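## Task

Set the selector to JOB. After that, the machine must register exactly these keys, one time each, in this order and with no other keys: E3, D4, E5, C4, C5, D3, D5, C3, E4. Only the key the machine registers counts, and it can differ from the key physically pressed. The machine begins in TEACH mode. There, presses do not count, but each press lights up the key that was registered, and key names are printed under the keys. Switching to JOB cannot be reversed, and in JOB the keys stop lighting up. The final state must hold without the robot keeping anything in place.

## Robot and tools

ROBOT. There is one six-joint arm carrying a two-finger parallel gripper. Joint ranges in rad, from base to hand: waist -3.491 to 3.491, shoulder -3.140 to 3.140, elbow -1.187 to 4.328, forearm roll -3.316 to 3.316, wrist pitch -3.140 to 3.140, wrist roll -3.927 to 3.927. The elbow cannot quite straighten. Joint targets are rate-limited: 2.62 rad/s for waist and shoulder, 3.14 for the elbow, and 3.93 for the three wrist joints. Joints take 0.5 s to reach full speed and are slowed together.

FRAMES. All poses are given in the scene frame. Its origin is on the table top directly under the arm base. +z points up, and +y is to the left when facing along +x. The base may be tilted, and the reported hand position can be somewhat wrong, especially at long reach. In the gripper's own frame, the fingers point along +z and close along y. end_effector_position is the point between the pads when they are shut. Closed fingertips extend about 33 mm past that point, and fully open ones about 9 mm. Closing moves the tips roughly 24 mm further from the arm, so leave that much room above surfaces.

TOOL execute_actions. Arguments: actions is a list that is empty or holds one item. An empty list only reports the state. An item {"rows": [...], "steps": n} is a motion: 1 to 15 rows, n up to 15 (default 15). Each row lasts one control step of 1/30 s, and the last row repeats if steps exceed rows. An item {"steps": n} with no rows is a wait of up to 300 steps, counted from the previous result, with thinking time included. The optional pictures flag (boolean) adds or drops camera images. A refused call sends nothing to the robot.

ROW LAYOUT. Every row has 10 numbers for the single arm: x, y, z, qw, qx, qy, qz, position, force_limit, speed. x, y, z are an absolute target in metres in the scene frame. qw..qz are an absolute orientation quaternion with w first. Resend the desired quaternion each time rather than copying a drifted reported one. The last three numbers lie in [-1, 1]. position: +1 is fully open (140 mm), about -0.8 is where the pads touch, and -1 means close until blocked. force_limit: on parts up to 40 mm wide, roughly 14 N at -1, 60 N at 0 and 107 N at +1. speed: the pad gap changes at about 30 mm/s at -1, 140 at 0 and 250 at +1. A target more than 0.6 m from the last reported position along any gripper axis is refused. On each step the command is clipped to within 70 mm and 16 degrees of the measured pose. The controller then uses damped inverse kinematics and favours position over orientation. When an action ends, the arm continues only to its last clipped pose, so check the reported pose and send the remainder.

TOOL move. Argument target is one 10-number row as above, an absolute pose. Argument speed is the path's top speed in m/s, from 0.002 to 0.5 (default 0.25); rotation is capped at twice that value in rad/s. The path is a straight line lasting 0.5 to 10 s and is cut off at 10 s. Rotation takes the shorter way. The path ignores obstacles, and the hand may lag, stray or overshoot the speed, especially near full reach. Finger values are sent at the start. The result ends with a move: line. done means it settled near the target; other endings include off_target, moving, held (last step blocked) and fault. limits=paced means the pose was clipped. limits=held means some steps were blocked, and the arm may surge afterwards. The result also gives the distance to the target.

TOOL wait. Argument seconds, 0 to 10. Nothing new is sent to the robot, but fingers still in motion keep moving.

TOOL zoom_image. Arguments: camera (cam_high, cam_low or cam_wrist) and region [x0, y0, x1, y1] in pixels of that camera's latest image, origin at top-left, at most 504 by 504. It returns a sharper close-up.

TOOL finished_scene. Argument scene is the number of the scene being closed. This is final and reports whether the goal was met.

RESULTS. The state line shows end_effector_position and end_effector_quat_wxyz. "pose unreachable" means the clearance check altered or blocked the command; the mount block counts as part of the arm. HELD marks steps whose row was not fully sent. "Hand target" is the pose the controller is currently driving toward. object_status: 0 moving, 1 blocked while opening, 2 blocked while closing (a grip), 3 at the requested position or pads touching. position_measured is in counts, from 3 (open) to 230 (pads touching). To squeeze harder while gripping, raise force_limit and change position slightly, for example -1 to -0.98. MOTOR HOT warns of heating. An OVER-TEMPERATURE FAULT brakes the arm until it cools. The simulation keeps running while you think.

CAMERAS. cam_high (896x504) and cam_low (896x504) are fixed. cam_wrist (504x504, fisheye) rides on the hand. A calibration is supplied, but the real cameras can be a couple of degrees and several mm off it.

APPROACH. Use TEACH first: press keys and watch which one lights to work out the mapping from pressed to registered keys. Then turn the selector to JOB and press the mapped keys in order. Each key must register exactly once, with no stray presses.

AVOID. The arm is stiff. Aiming even slightly beyond a firm contact, or arriving fast, can cause a fault. A joint torque at its limit (145 N m for waist, shoulder and elbow; 36.4 for the wrist joints, including held weight) stops the arm for 10 s and drops the rest of the call. Any external force of 150 N does the same. Approach keys and the selector slowly and press only slightly past contact. Avoid drops, slips, slams and hard shoves.

Each tool is called after "Emit:" as name(argument=value, ...) on one line, values as JSON.

## Session

Emit:
execute_actions(actions=[])

Scene clock: 0.00 s of 4800.00 s.
end_effector_position=(+0.3926, +0.3772, +0.3049) position_measured=3 object_status=3 end_effector_quat_wxyz=(-0.004, -0.023, +0.994, +0.102)
Joint positions: [-0.167 -0.094  0.116 -1.103 -1.918 -1.534]
Joint velocities: [ 0.    -0.001  0.    -0.     0.    -0.   ]
Hand target: +0.393, +0.377, +0.305; -0.004, -0.023, +0.994, +0.102

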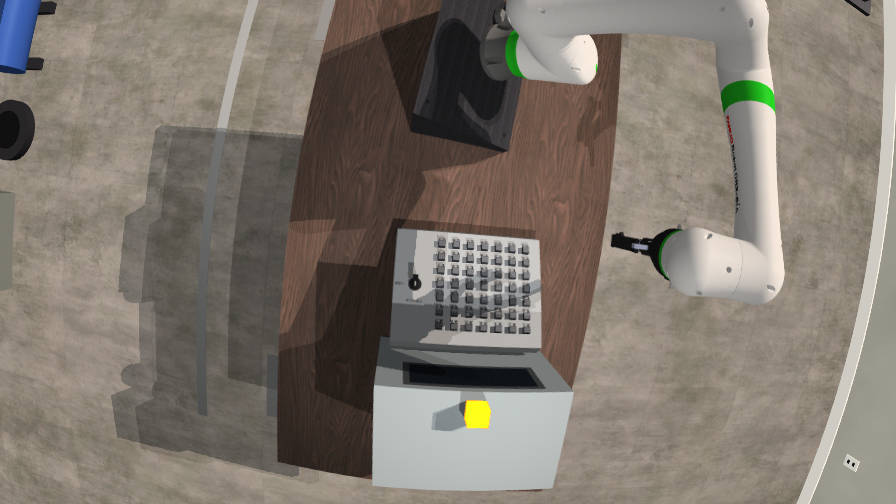

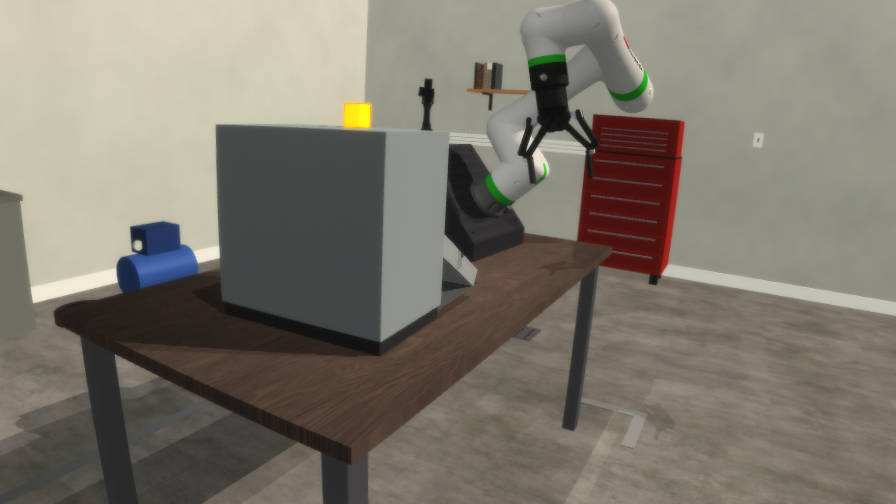

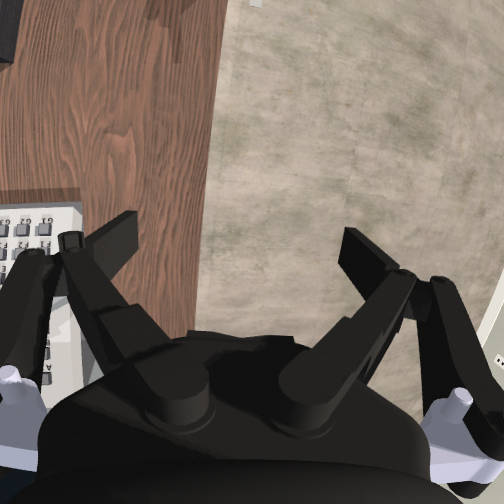

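Emit:
zoom_image(camera="cam_high", region=[370, 210, 570, 400])

Emit:
zoom_image(camera="cam_wrist", region=[0, 180, 120, 300])

Region (370, 210, 570, 400) of cam_high's 896x504 image, scaled by 2.520, with more detail than that image has; it fills the top 479 rows of this view, and the rest is white.

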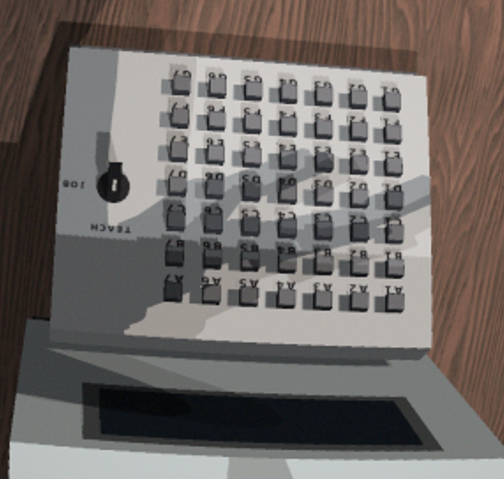

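Region (0, 180, 120, 300) of cam_wrist's 504x504 image, scaled by 4.200, with more detail than that image has.

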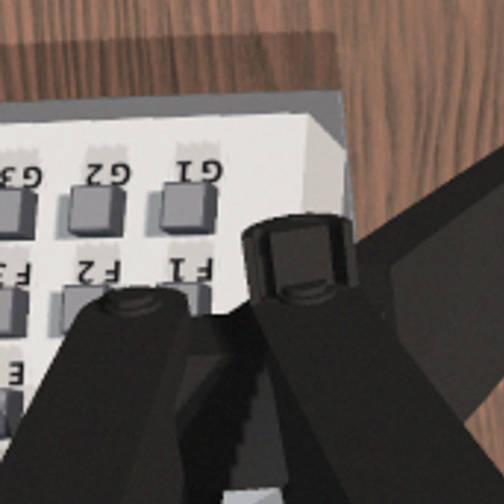

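Emit:
move(target=[0.44,0.07,0.30,0,0,1,0,-1,0,0.5], speed=0.3)

Scene clock: 39.97 s of 4800.00 s.
end_effector_position=(+0.4397, +0.0697, +0.3005) position_measured=233 object_status=3 end_effector_quat_wxyz=(-0.001, -0.000, +1.000, -0.001)
Joint positions: [-0.359  0.313  0.1   -0.766 -1.754 -1.051]
Joint velocities: [ 0.001  0.003 -0.     0.001  0.     0.001]
Hand target: +0.440, +0.070, +0.300; -0.001, -0.000, +1.000, -0.001
Off the commanded pose: 0.001 m, 0 deg.
After step 90, 35.43 s passed at rest.
move: done
camera_calibration (this result's frames):
cam_wrist: T_world_to_cam=[[-0.0956988, 0.99541, 0.000138323, -0.0364416], [0.931313, 0.0894874, 0.353056, -0.53041], [0.351423, 0.0339158, -0.935602, 0.315301], [0, 0, 0, 1]] pos_world=[0.379686, 0.0730456, 0.482266]

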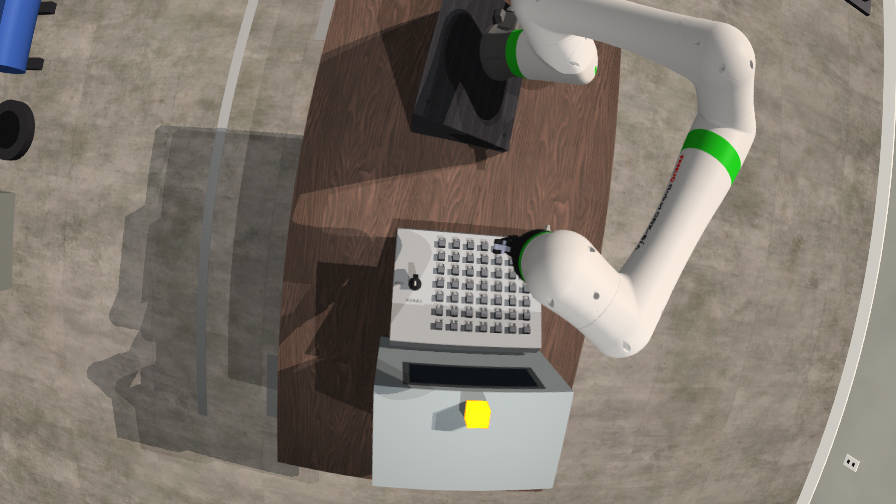

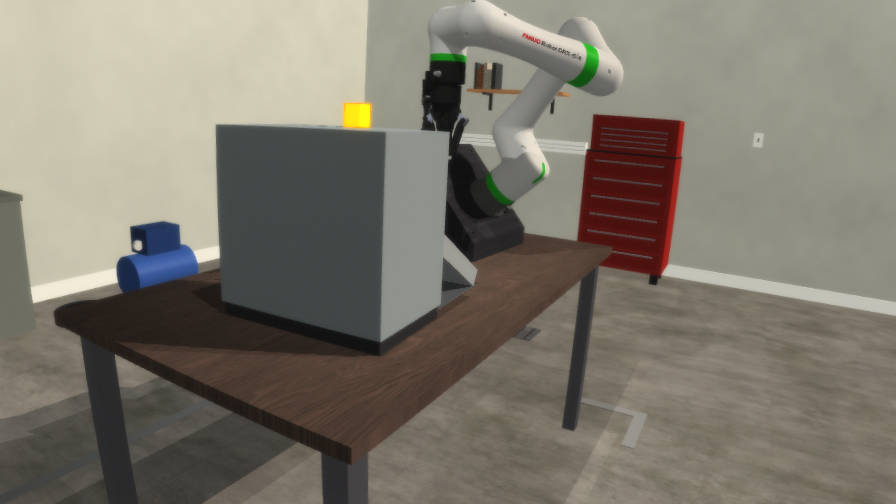

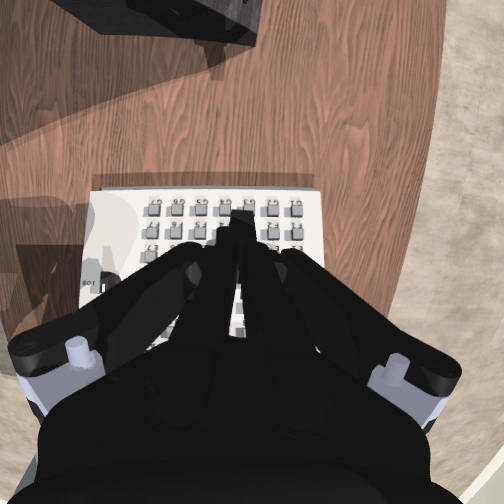

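Emit:
zoom_image(camera="cam_wrist", region=[60, 170, 340, 350])

Emit:
zoom_image(camera="cam_low", region=[400, 130, 540, 330])

Region (60, 170, 340, 350) of cam_wrist's 504x504 image, scaled by 1.800, with more detail than that image has; it fills the top 324 rows of this view, and the rest is white.

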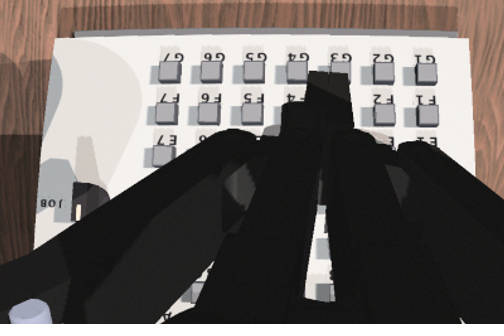

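Region (400, 130, 540, 330) of cam_low's 896x504 image, scaled by 2.520, with more detail than that image has; it fills the left 353 columns of this view, and the rest is white.

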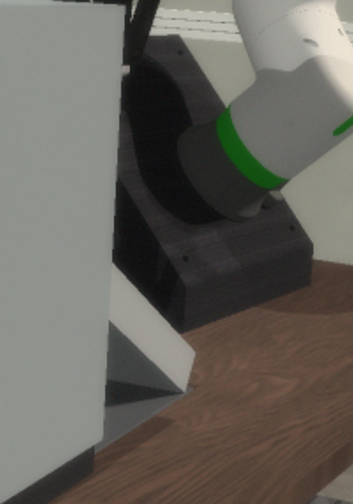

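Emit:
move(target=[0.484,0.051,0.178,0.284,0,0.959,0,-1,0,0.5], speed=0.25)

Scene clock: 74.57 s of 4800.00 s.
end_effector_position=(+0.4838, +0.0507, +0.1783) position_measured=233 object_status=3 end_effector_quat_wxyz=(+0.283, +0.000, +0.959, -0.001)
Joint positions: [-0.369  0.115 -0.458 -1.189 -1.103 -0.677]
Joint velocities: [ 0.     0.006 -0.003 -0.005  0.001  0.005]
Hand target: +0.484, +0.051, +0.178; +0.283, +0.000, +0.959, -0.001
Off the commanded pose: 0.000 m, 0 deg.
After step 90, 30.00 s passed at rest.
move: done
camera_calibration (this result's frames):
cam_wrist: T_world_to_cam=[[-0.0796498, 0.99551, -0.0511447, -0.011962], [0.588751, 0.0883839, 0.803468, -0.44115], [0.804381, 0.0338846, -0.593147, -0.0941059], [0, 0, 0, 1]] pos_world=[0.334472, 0.0540877, 0.29802]

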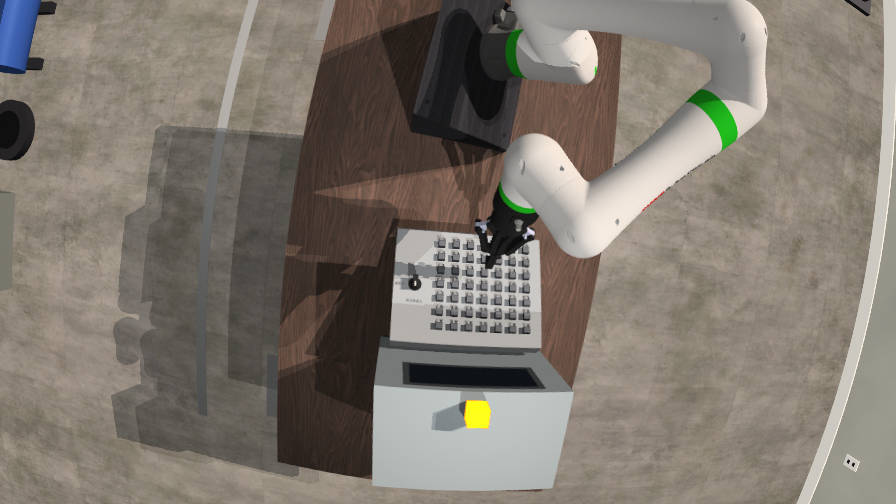

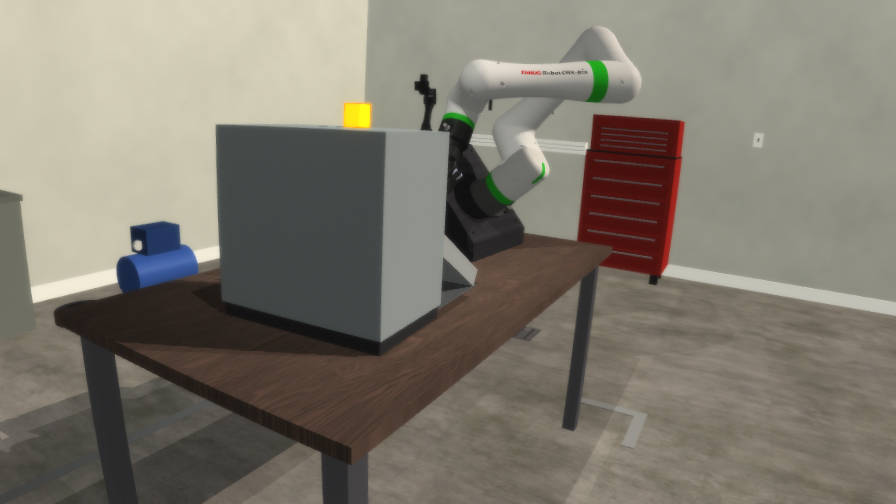

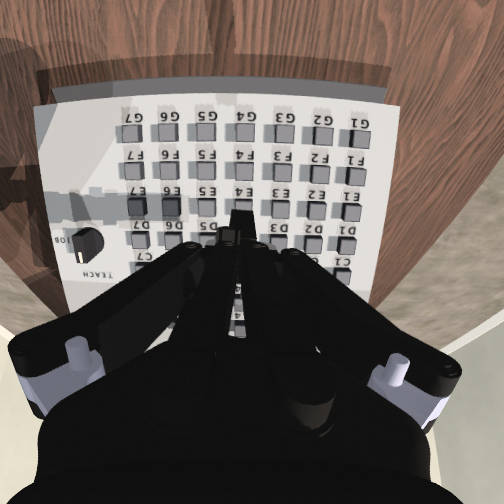

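Emit:
move(target=[0.510,0.0547,0.140,0.284,0,0.959,0,-1,0,0.5], speed=0.1)

Emit:
zoom_image(camera="cam_wrist", region=[120, 100, 370, 300])

Emit:
zoom_image(camera="cam_high", region=[400, 200, 580, 350])

Scene clock: 95.17 s of 4800.00 s.
end_effector_position=(+0.5101, +0.0547, +0.1401) position_measured=233 object_status=3 end_effector_quat_wxyz=(+0.284, -0.000, +0.959, +0.000)
Joint positions: [-0.277  0.179 -0.446 -1.256 -1.015 -0.649]
Joint velocities: [ 0.001  0.002  0.001 -0.002  0.001  0.001]
Hand target: +0.510, +0.055, +0.140; +0.284, -0.000, +0.959, +0.000
Off the commanded pose: 0.000 m, 0 deg.
After step 90, 16.77 s passed at rest.
move: done
camera_calibration (this result's frames):
cam_wrist: T_world_to_cam=[[-0.0806442, 0.995478, -0.0501964, -0.0154083], [0.587657, 0.0881623, 0.804293, -0.425848], [0.805081, 0.0353633, -0.59211, -0.138542], [0, 0, 0, 1]] pos_world=[0.360548, 0.0577816, 0.259701]

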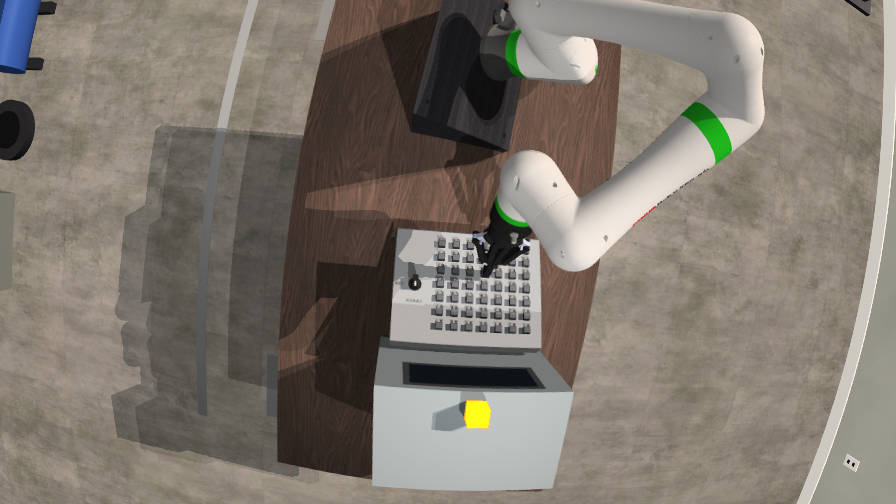

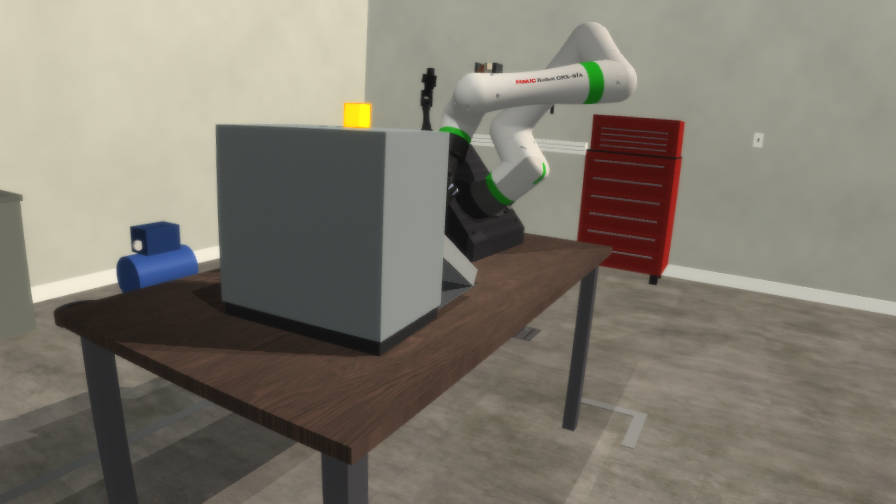

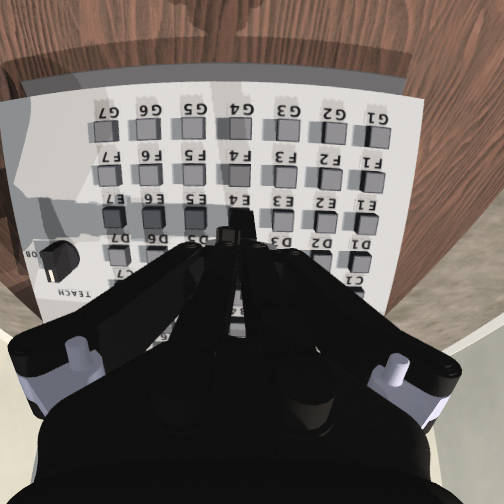

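Region (120, 100, 370, 300) of cam_wrist's 504x504 image, scaled by 2.016, with more detail than that image has; it fills the top 403 rows of this view, and the rest is white.

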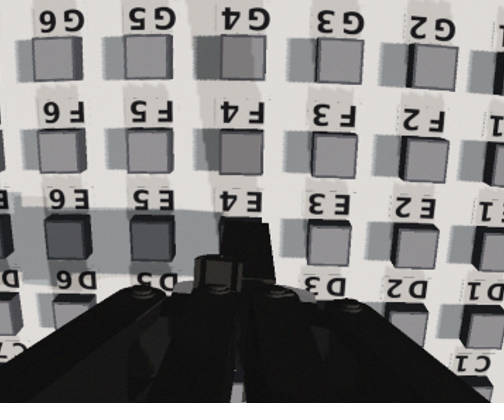

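Region (400, 200, 580, 350) of cam_high's 896x504 image, scaled by 2.800, with more detail than that image has.

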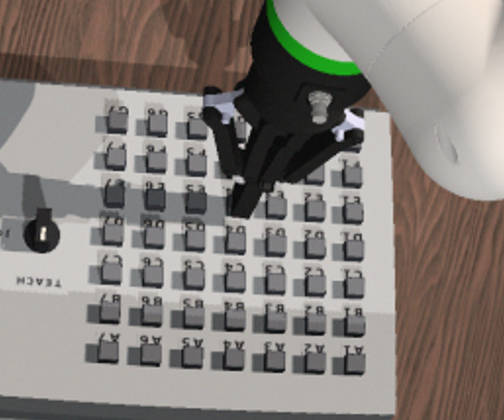

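Emit:
move(target=[0.5171,0.0547,0.1291,0.284,0,0.959,0,-1,0,0.5], speed=0.02)

Emit:
zoom_image(camera="cam_wrist", region=[60, 80, 420, 320])

Scene clock: 115.80 s of 4800.00 s.
end_effector_position=(+0.5157, +0.0550, +0.1311) position_measured=233 object_status=3 end_effector_quat_wxyz=(+0.283, -0.001, +0.959, +0.000)
Joint positions: [-0.258  0.198 -0.44  -1.271 -0.998 -0.639]
Joint velocities: [-0.    -0.    -0.001 -0.001 -0.001  0.   ]
Hand target: +0.516, +0.055, +0.131; +0.283, -0.001, +0.959, +0.000
Off the commanded pose: 0.002 m, 0 deg.
FORCE FAULT: contact force on the arm reached its limit, and the arm stopped for 10 seconds. The contact can be on any part of the arm, not only on its tool. The arm's remaining commands of this call were not run. The arm holds still and accepts commands again. Move the arm away from the contact; if what it grips holds it there, let go first. Pushing or pulling that hard again can fault the arm again.
After step 90, 6.90 s passed at rest.
move: fault
camera_calibration (this result's frames):
cam_wrist: T_world_to_cam=[[-0.0828511, 0.995283, -0.0504647, -0.0144667], [0.588591, 0.0897338, 0.803436, -0.422378], [0.804175, 0.0368625, -0.593249, -0.147895], [0, 0, 0, 1]] pos_world=[0.366342, 0.0577518, 0.250885]

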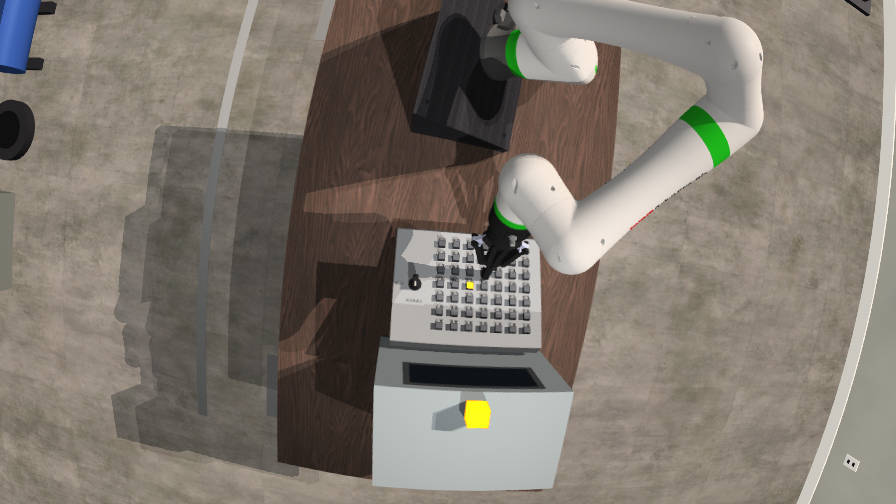

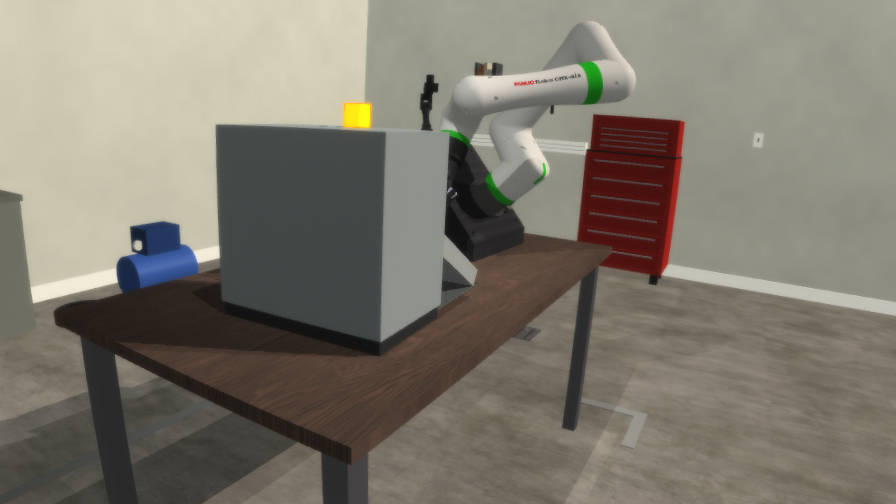

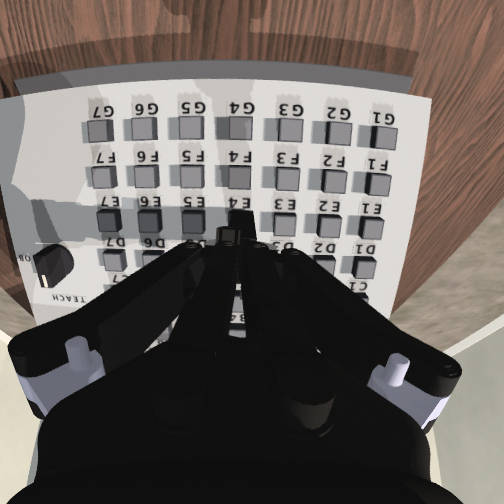

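Region (60, 80, 420, 320) of cam_wrist's 504x504 image, scaled by 1.400, with more detail than that image has.

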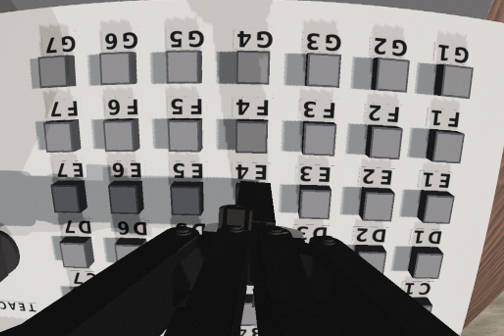

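Emit:
move(target=[0.510,0.0547,0.140,0.284,0,0.959,0,-1,0,0.5], speed=0.05)

Emit:
zoom_image(camera="cam_high", region=[400, 200, 580, 350])

Scene clock: 121.27 s of 4800.00 s.
end_effector_position=(+0.5100, +0.0547, +0.1399) position_measured=233 object_status=3 end_effector_quat_wxyz=(+0.284, +0.000, +0.959, -0.000)
Joint positions: [-0.277  0.179 -0.446 -1.256 -1.014 -0.65 ]
Joint velocities: [-0.001 -0.001 -0.001  0.    -0.001 -0.002]
Hand target: +0.510, +0.055, +0.140; +0.284, +0.000, +0.959, -0.000
Off the commanded pose: 0.000 m, 0 deg.
After step 90, 1.77 s passed at rest.
move: done
camera_calibration (this result's frames):
cam_wrist: T_world_to_cam=[[-0.0804117, 0.995492, -0.0502937, -0.0155056], [0.587724, 0.0881058, 0.80425, -0.425687], [0.805056, 0.0351123, -0.592159, -0.138573], [0, 0, 0, 1]] pos_world=[0.360498, 0.0578068, 0.259521]

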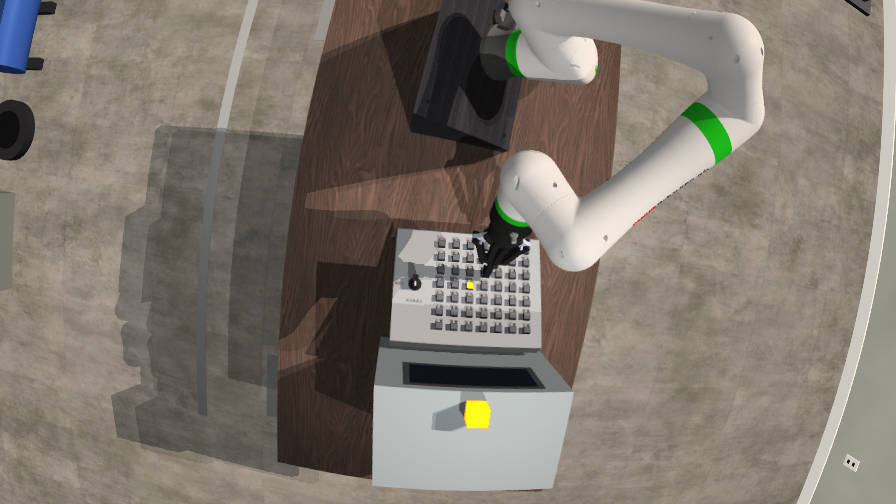

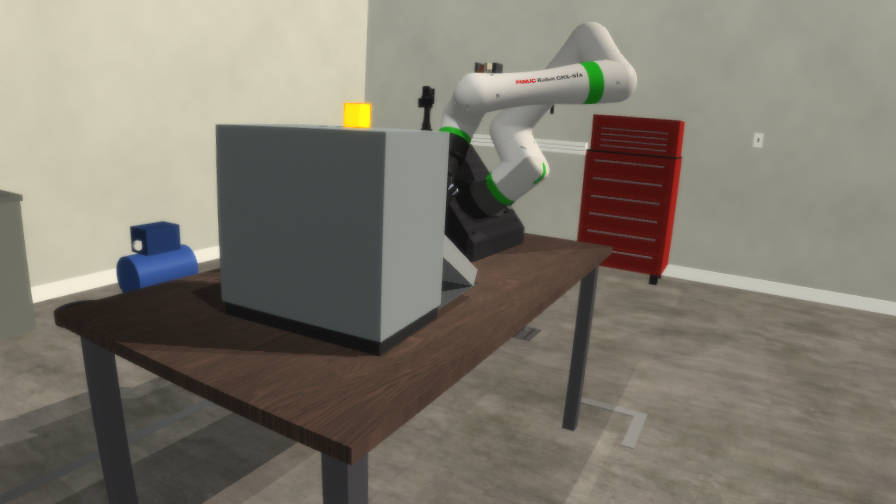

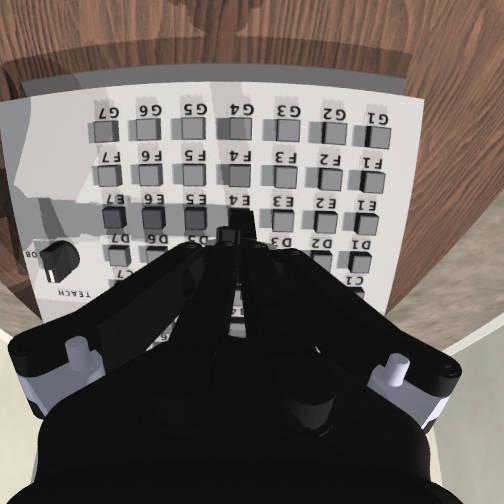

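Region (400, 200, 580, 350) of cam_high's 896x504 image, scaled by 2.800, with more detail than that image has.

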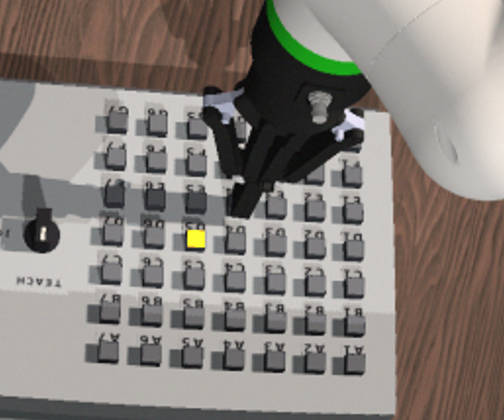

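Emit:
move(target=[0.5073,0.0869,0.140,0.2838,-0.0393,0.9582,0.0116,-1,0,0.5], speed=0.06)

Emit:
move(target=[0.5116,0.0873,0.1333,0.2838,-0.0393,0.9582,0.0116,-1,0,0.5], speed=0.015)

Scene clock: 132.60 s of 4800.00 s.
end_effector_position=(+0.5073, +0.0869, +0.1399) position_measured=233 object_status=3 end_effector_quat_wxyz=(+0.284, -0.039, +0.958, +0.012)
Joint positions: [-0.258  0.133 -0.458 -1.275 -1.046 -0.609]
Joint velocities: [ 0.001 -0.     0.001  0.    -0.001  0.001]
Hand target: +0.507, +0.087, +0.140; +0.284, -0.039, +0.958, +0.012
Off the commanded pose: 0.000 m, 0 deg.
After step 90, 7.33 s passed at rest.
move: done
camera_calibration (this result's frames):
cam_wrist: T_world_to_cam=[[-0.161494, 0.98559, -0.0503145, -0.00573359], [0.578362, 0.135832, 0.804393, -0.426363], [0.799636, 0.100805, -0.591964, -0.140536], [0, 0, 0, 1]] pos_world=[0.358044, 0.0777315, 0.259482]

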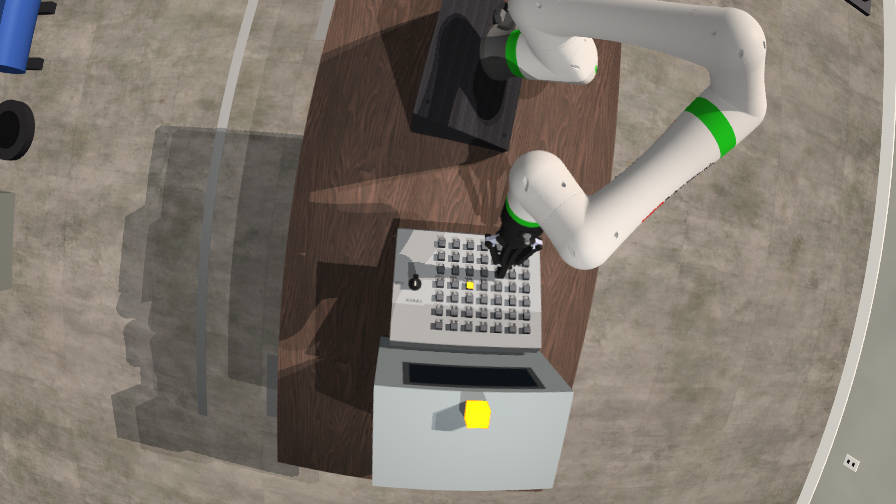

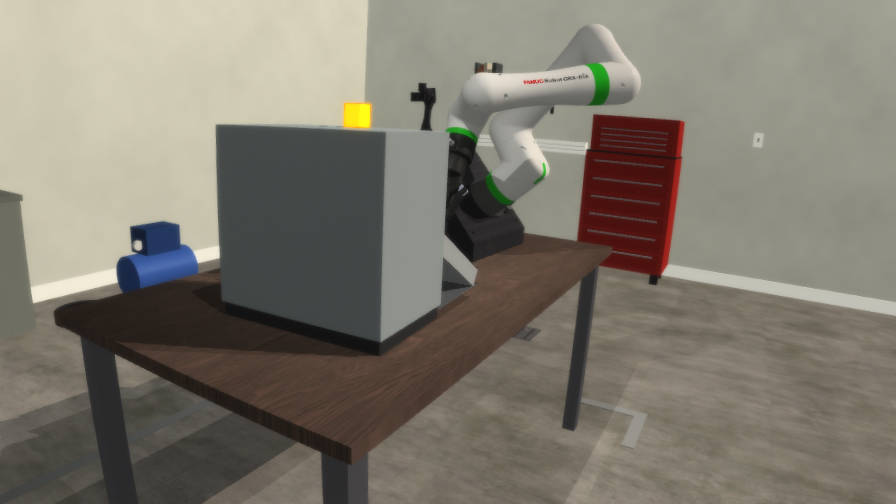

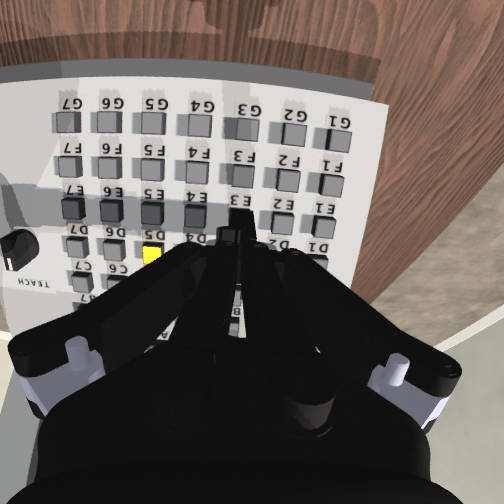

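Scene clock: 133.33 s of 4800.00 s.
end_effector_position=(+0.5116, +0.0873, +0.1334) position_measured=233 object_status=3 end_effector_quat_wxyz=(+0.284, -0.039, +0.958, +0.012)
Joint positions: [-0.243  0.145 -0.455 -1.286 -1.032 -0.603]
Joint velocities: [ 0.001  0.004  0.001 -0.002  0.001  0.002]
Hand target: +0.512, +0.087, +0.133; +0.284, -0.039, +0.958, +0.012
Off the commanded pose: 0.000 m, 0 deg.
move: done
camera_calibration (this result's frames):
cam_wrist: T_world_to_cam=[[-0.161702, 0.985554, -0.0503498, -0.00570396], [0.578472, 0.136, 0.804285, -0.423641], [0.799514, 0.100928, -0.592107, -0.147802], [0, 0, 0, 1]] pos_world=[0.362312, 0.0781543, 0.252926]

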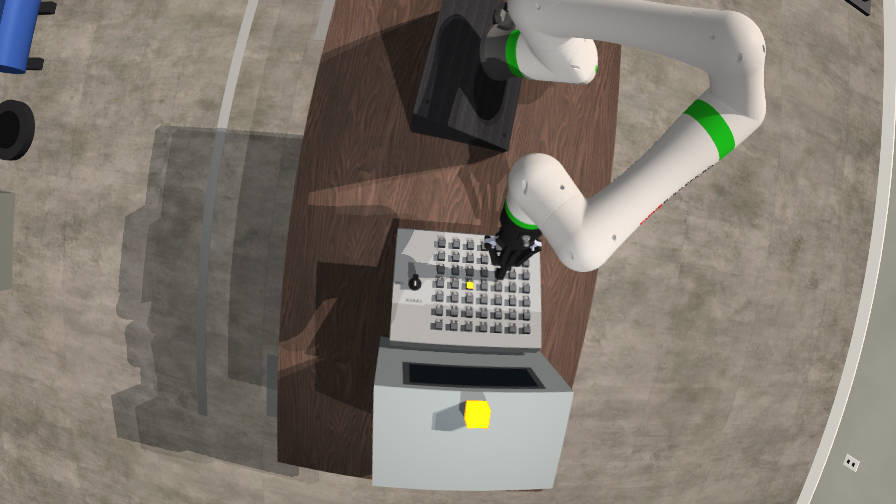

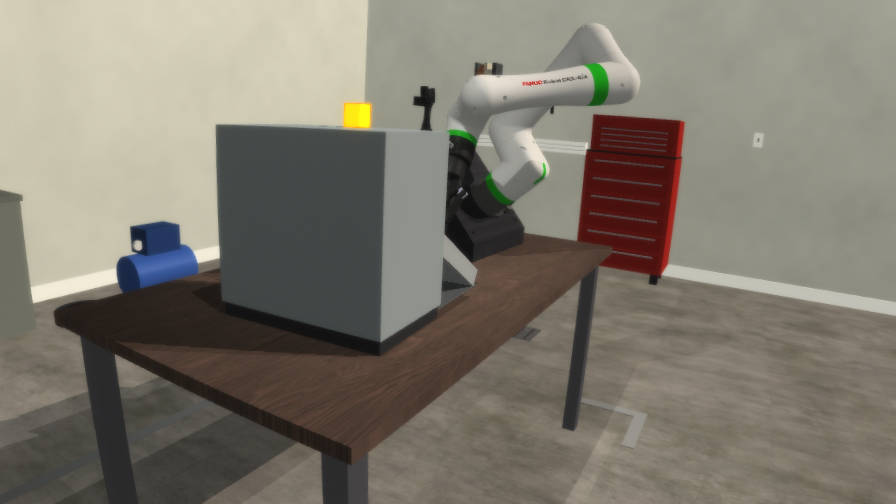

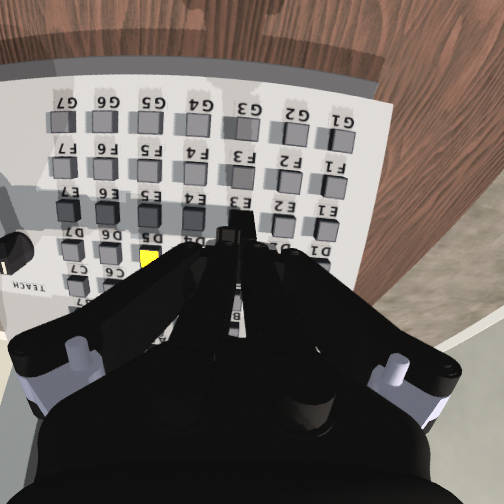

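Emit:
move(target=[0.5128,0.0874,0.1322,0.2838,-0.0393,0.9582,0.0116,-1,0,0.5], speed=0.01)

Scene clock: 141.50 s of 4800.00 s.
end_effector_position=(+0.5128, +0.0874, +0.1322) position_measured=233 object_status=3 end_effector_quat_wxyz=(+0.284, -0.039, +0.958, +0.012)
Joint positions: [-0.24   0.148 -0.453 -1.288 -1.029 -0.602]
Joint velocities: [ 0.    -0.001 -0.002 -0.     0.     0.001]
Hand target: +0.513, +0.087, +0.132; +0.284, -0.039, +0.958, +0.012
Off the commanded pose: 0.000 m, 0 deg.
After step 90, 4.47 s passed at rest.
move: done
camera_calibration (this result's frames):
cam_wrist: T_world_to_cam=[[-0.161675, 0.985558, -0.0503566, -0.0056784], [0.578466, 0.135989, 0.804291, -0.423436], [0.799524, 0.100905, -0.592098, -0.149461], [0, 0, 0, 1]] pos_world=[0.363523, 0.0782603, 0.251784]

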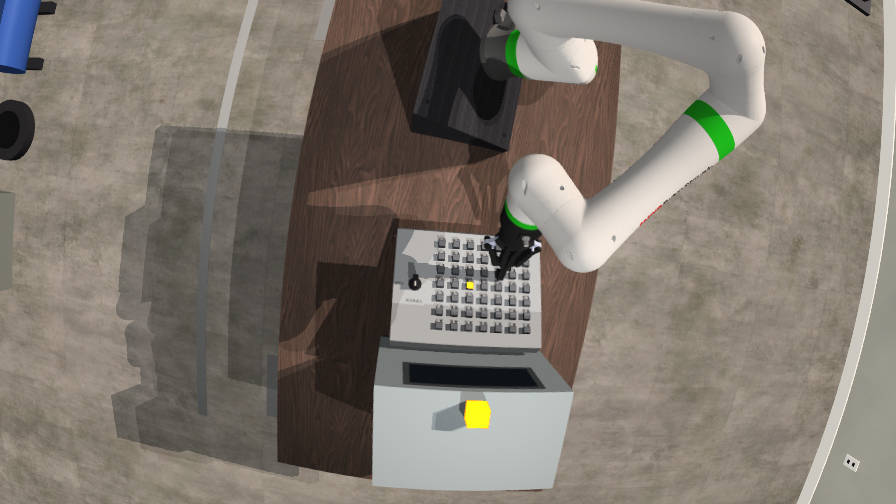

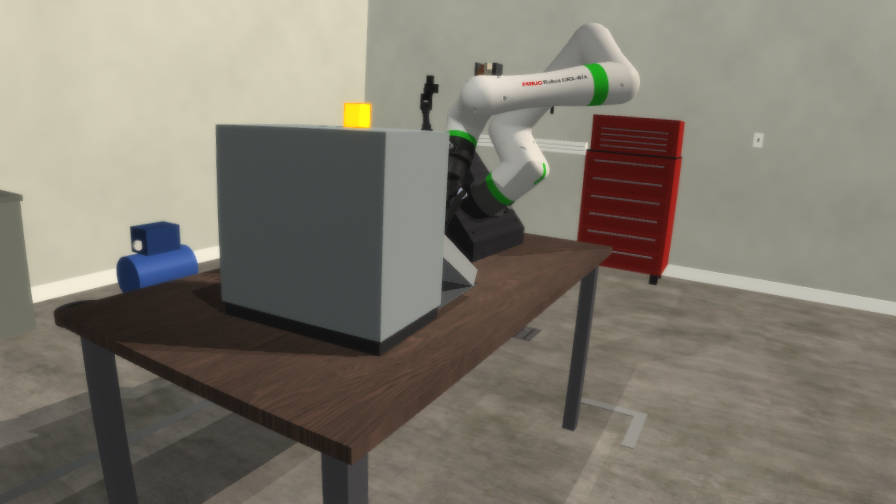

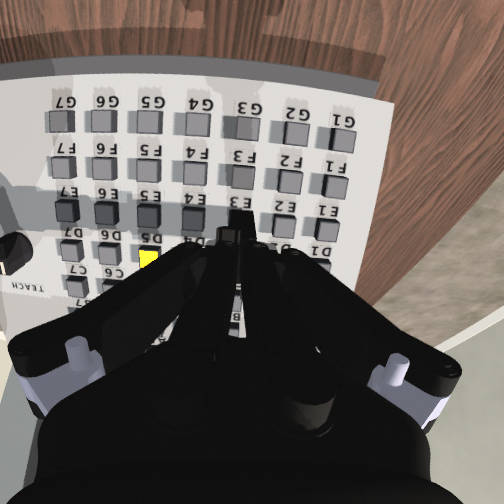

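Emit:
move(target=[0.5134,0.0875,0.1313,0.2838,-0.0393,0.9582,0.0116,-1,0,0.5], speed=0.005)

Scene clock: 148.50 s of 4800.00 s.
end_effector_position=(+0.5134, +0.0875, +0.1313) position_measured=233 object_status=3 end_effector_quat_wxyz=(+0.284, -0.039, +0.958, +0.012)
Joint positions: [-0.238  0.15  -0.453 -1.29  -1.027 -0.601]
Joint velocities: [ 0.     0.001  0.002 -0.001  0.001 -0.001]
Hand target: +0.513, +0.088, +0.131; +0.284, -0.039, +0.958, +0.012
Off the commanded pose: 0.000 m, 0 deg.
After step 90, 3.30 s passed at rest.
move: done
camera_calibration (this result's frames):
cam_wrist: T_world_to_cam=[[-0.161724, 0.985548, -0.0504041, -0.00569464], [0.578468, 0.136057, 0.804278, -0.42309], [0.799513, 0.100914, -0.592111, -0.150459], [0, 0, 0, 1]] pos_world=[0.364117, 0.0783603, 0.250907]

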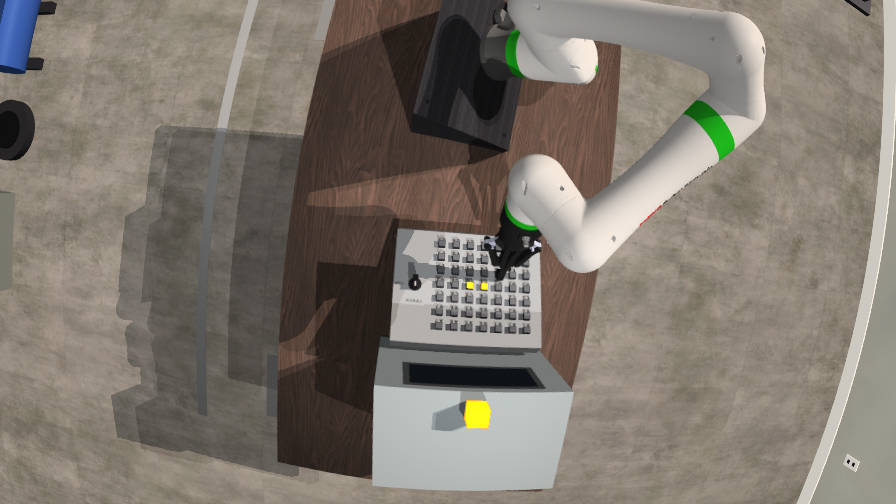

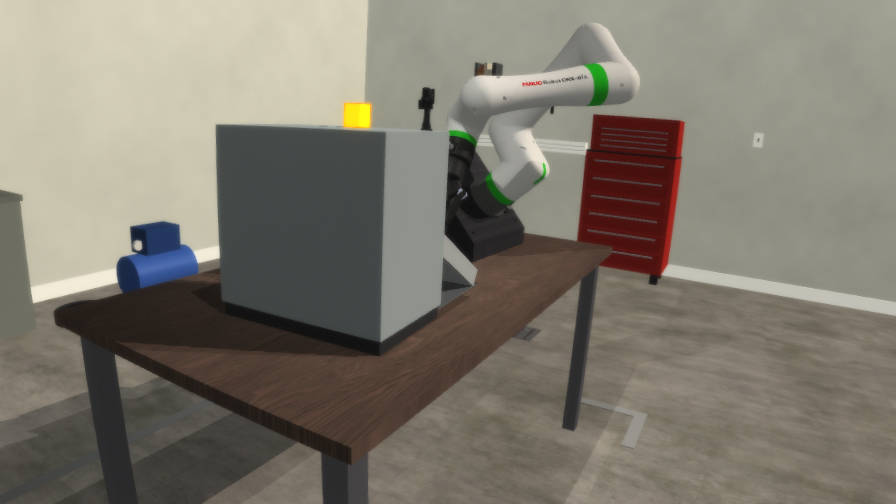

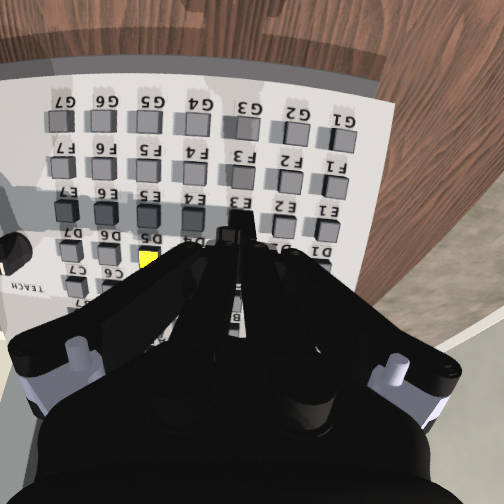

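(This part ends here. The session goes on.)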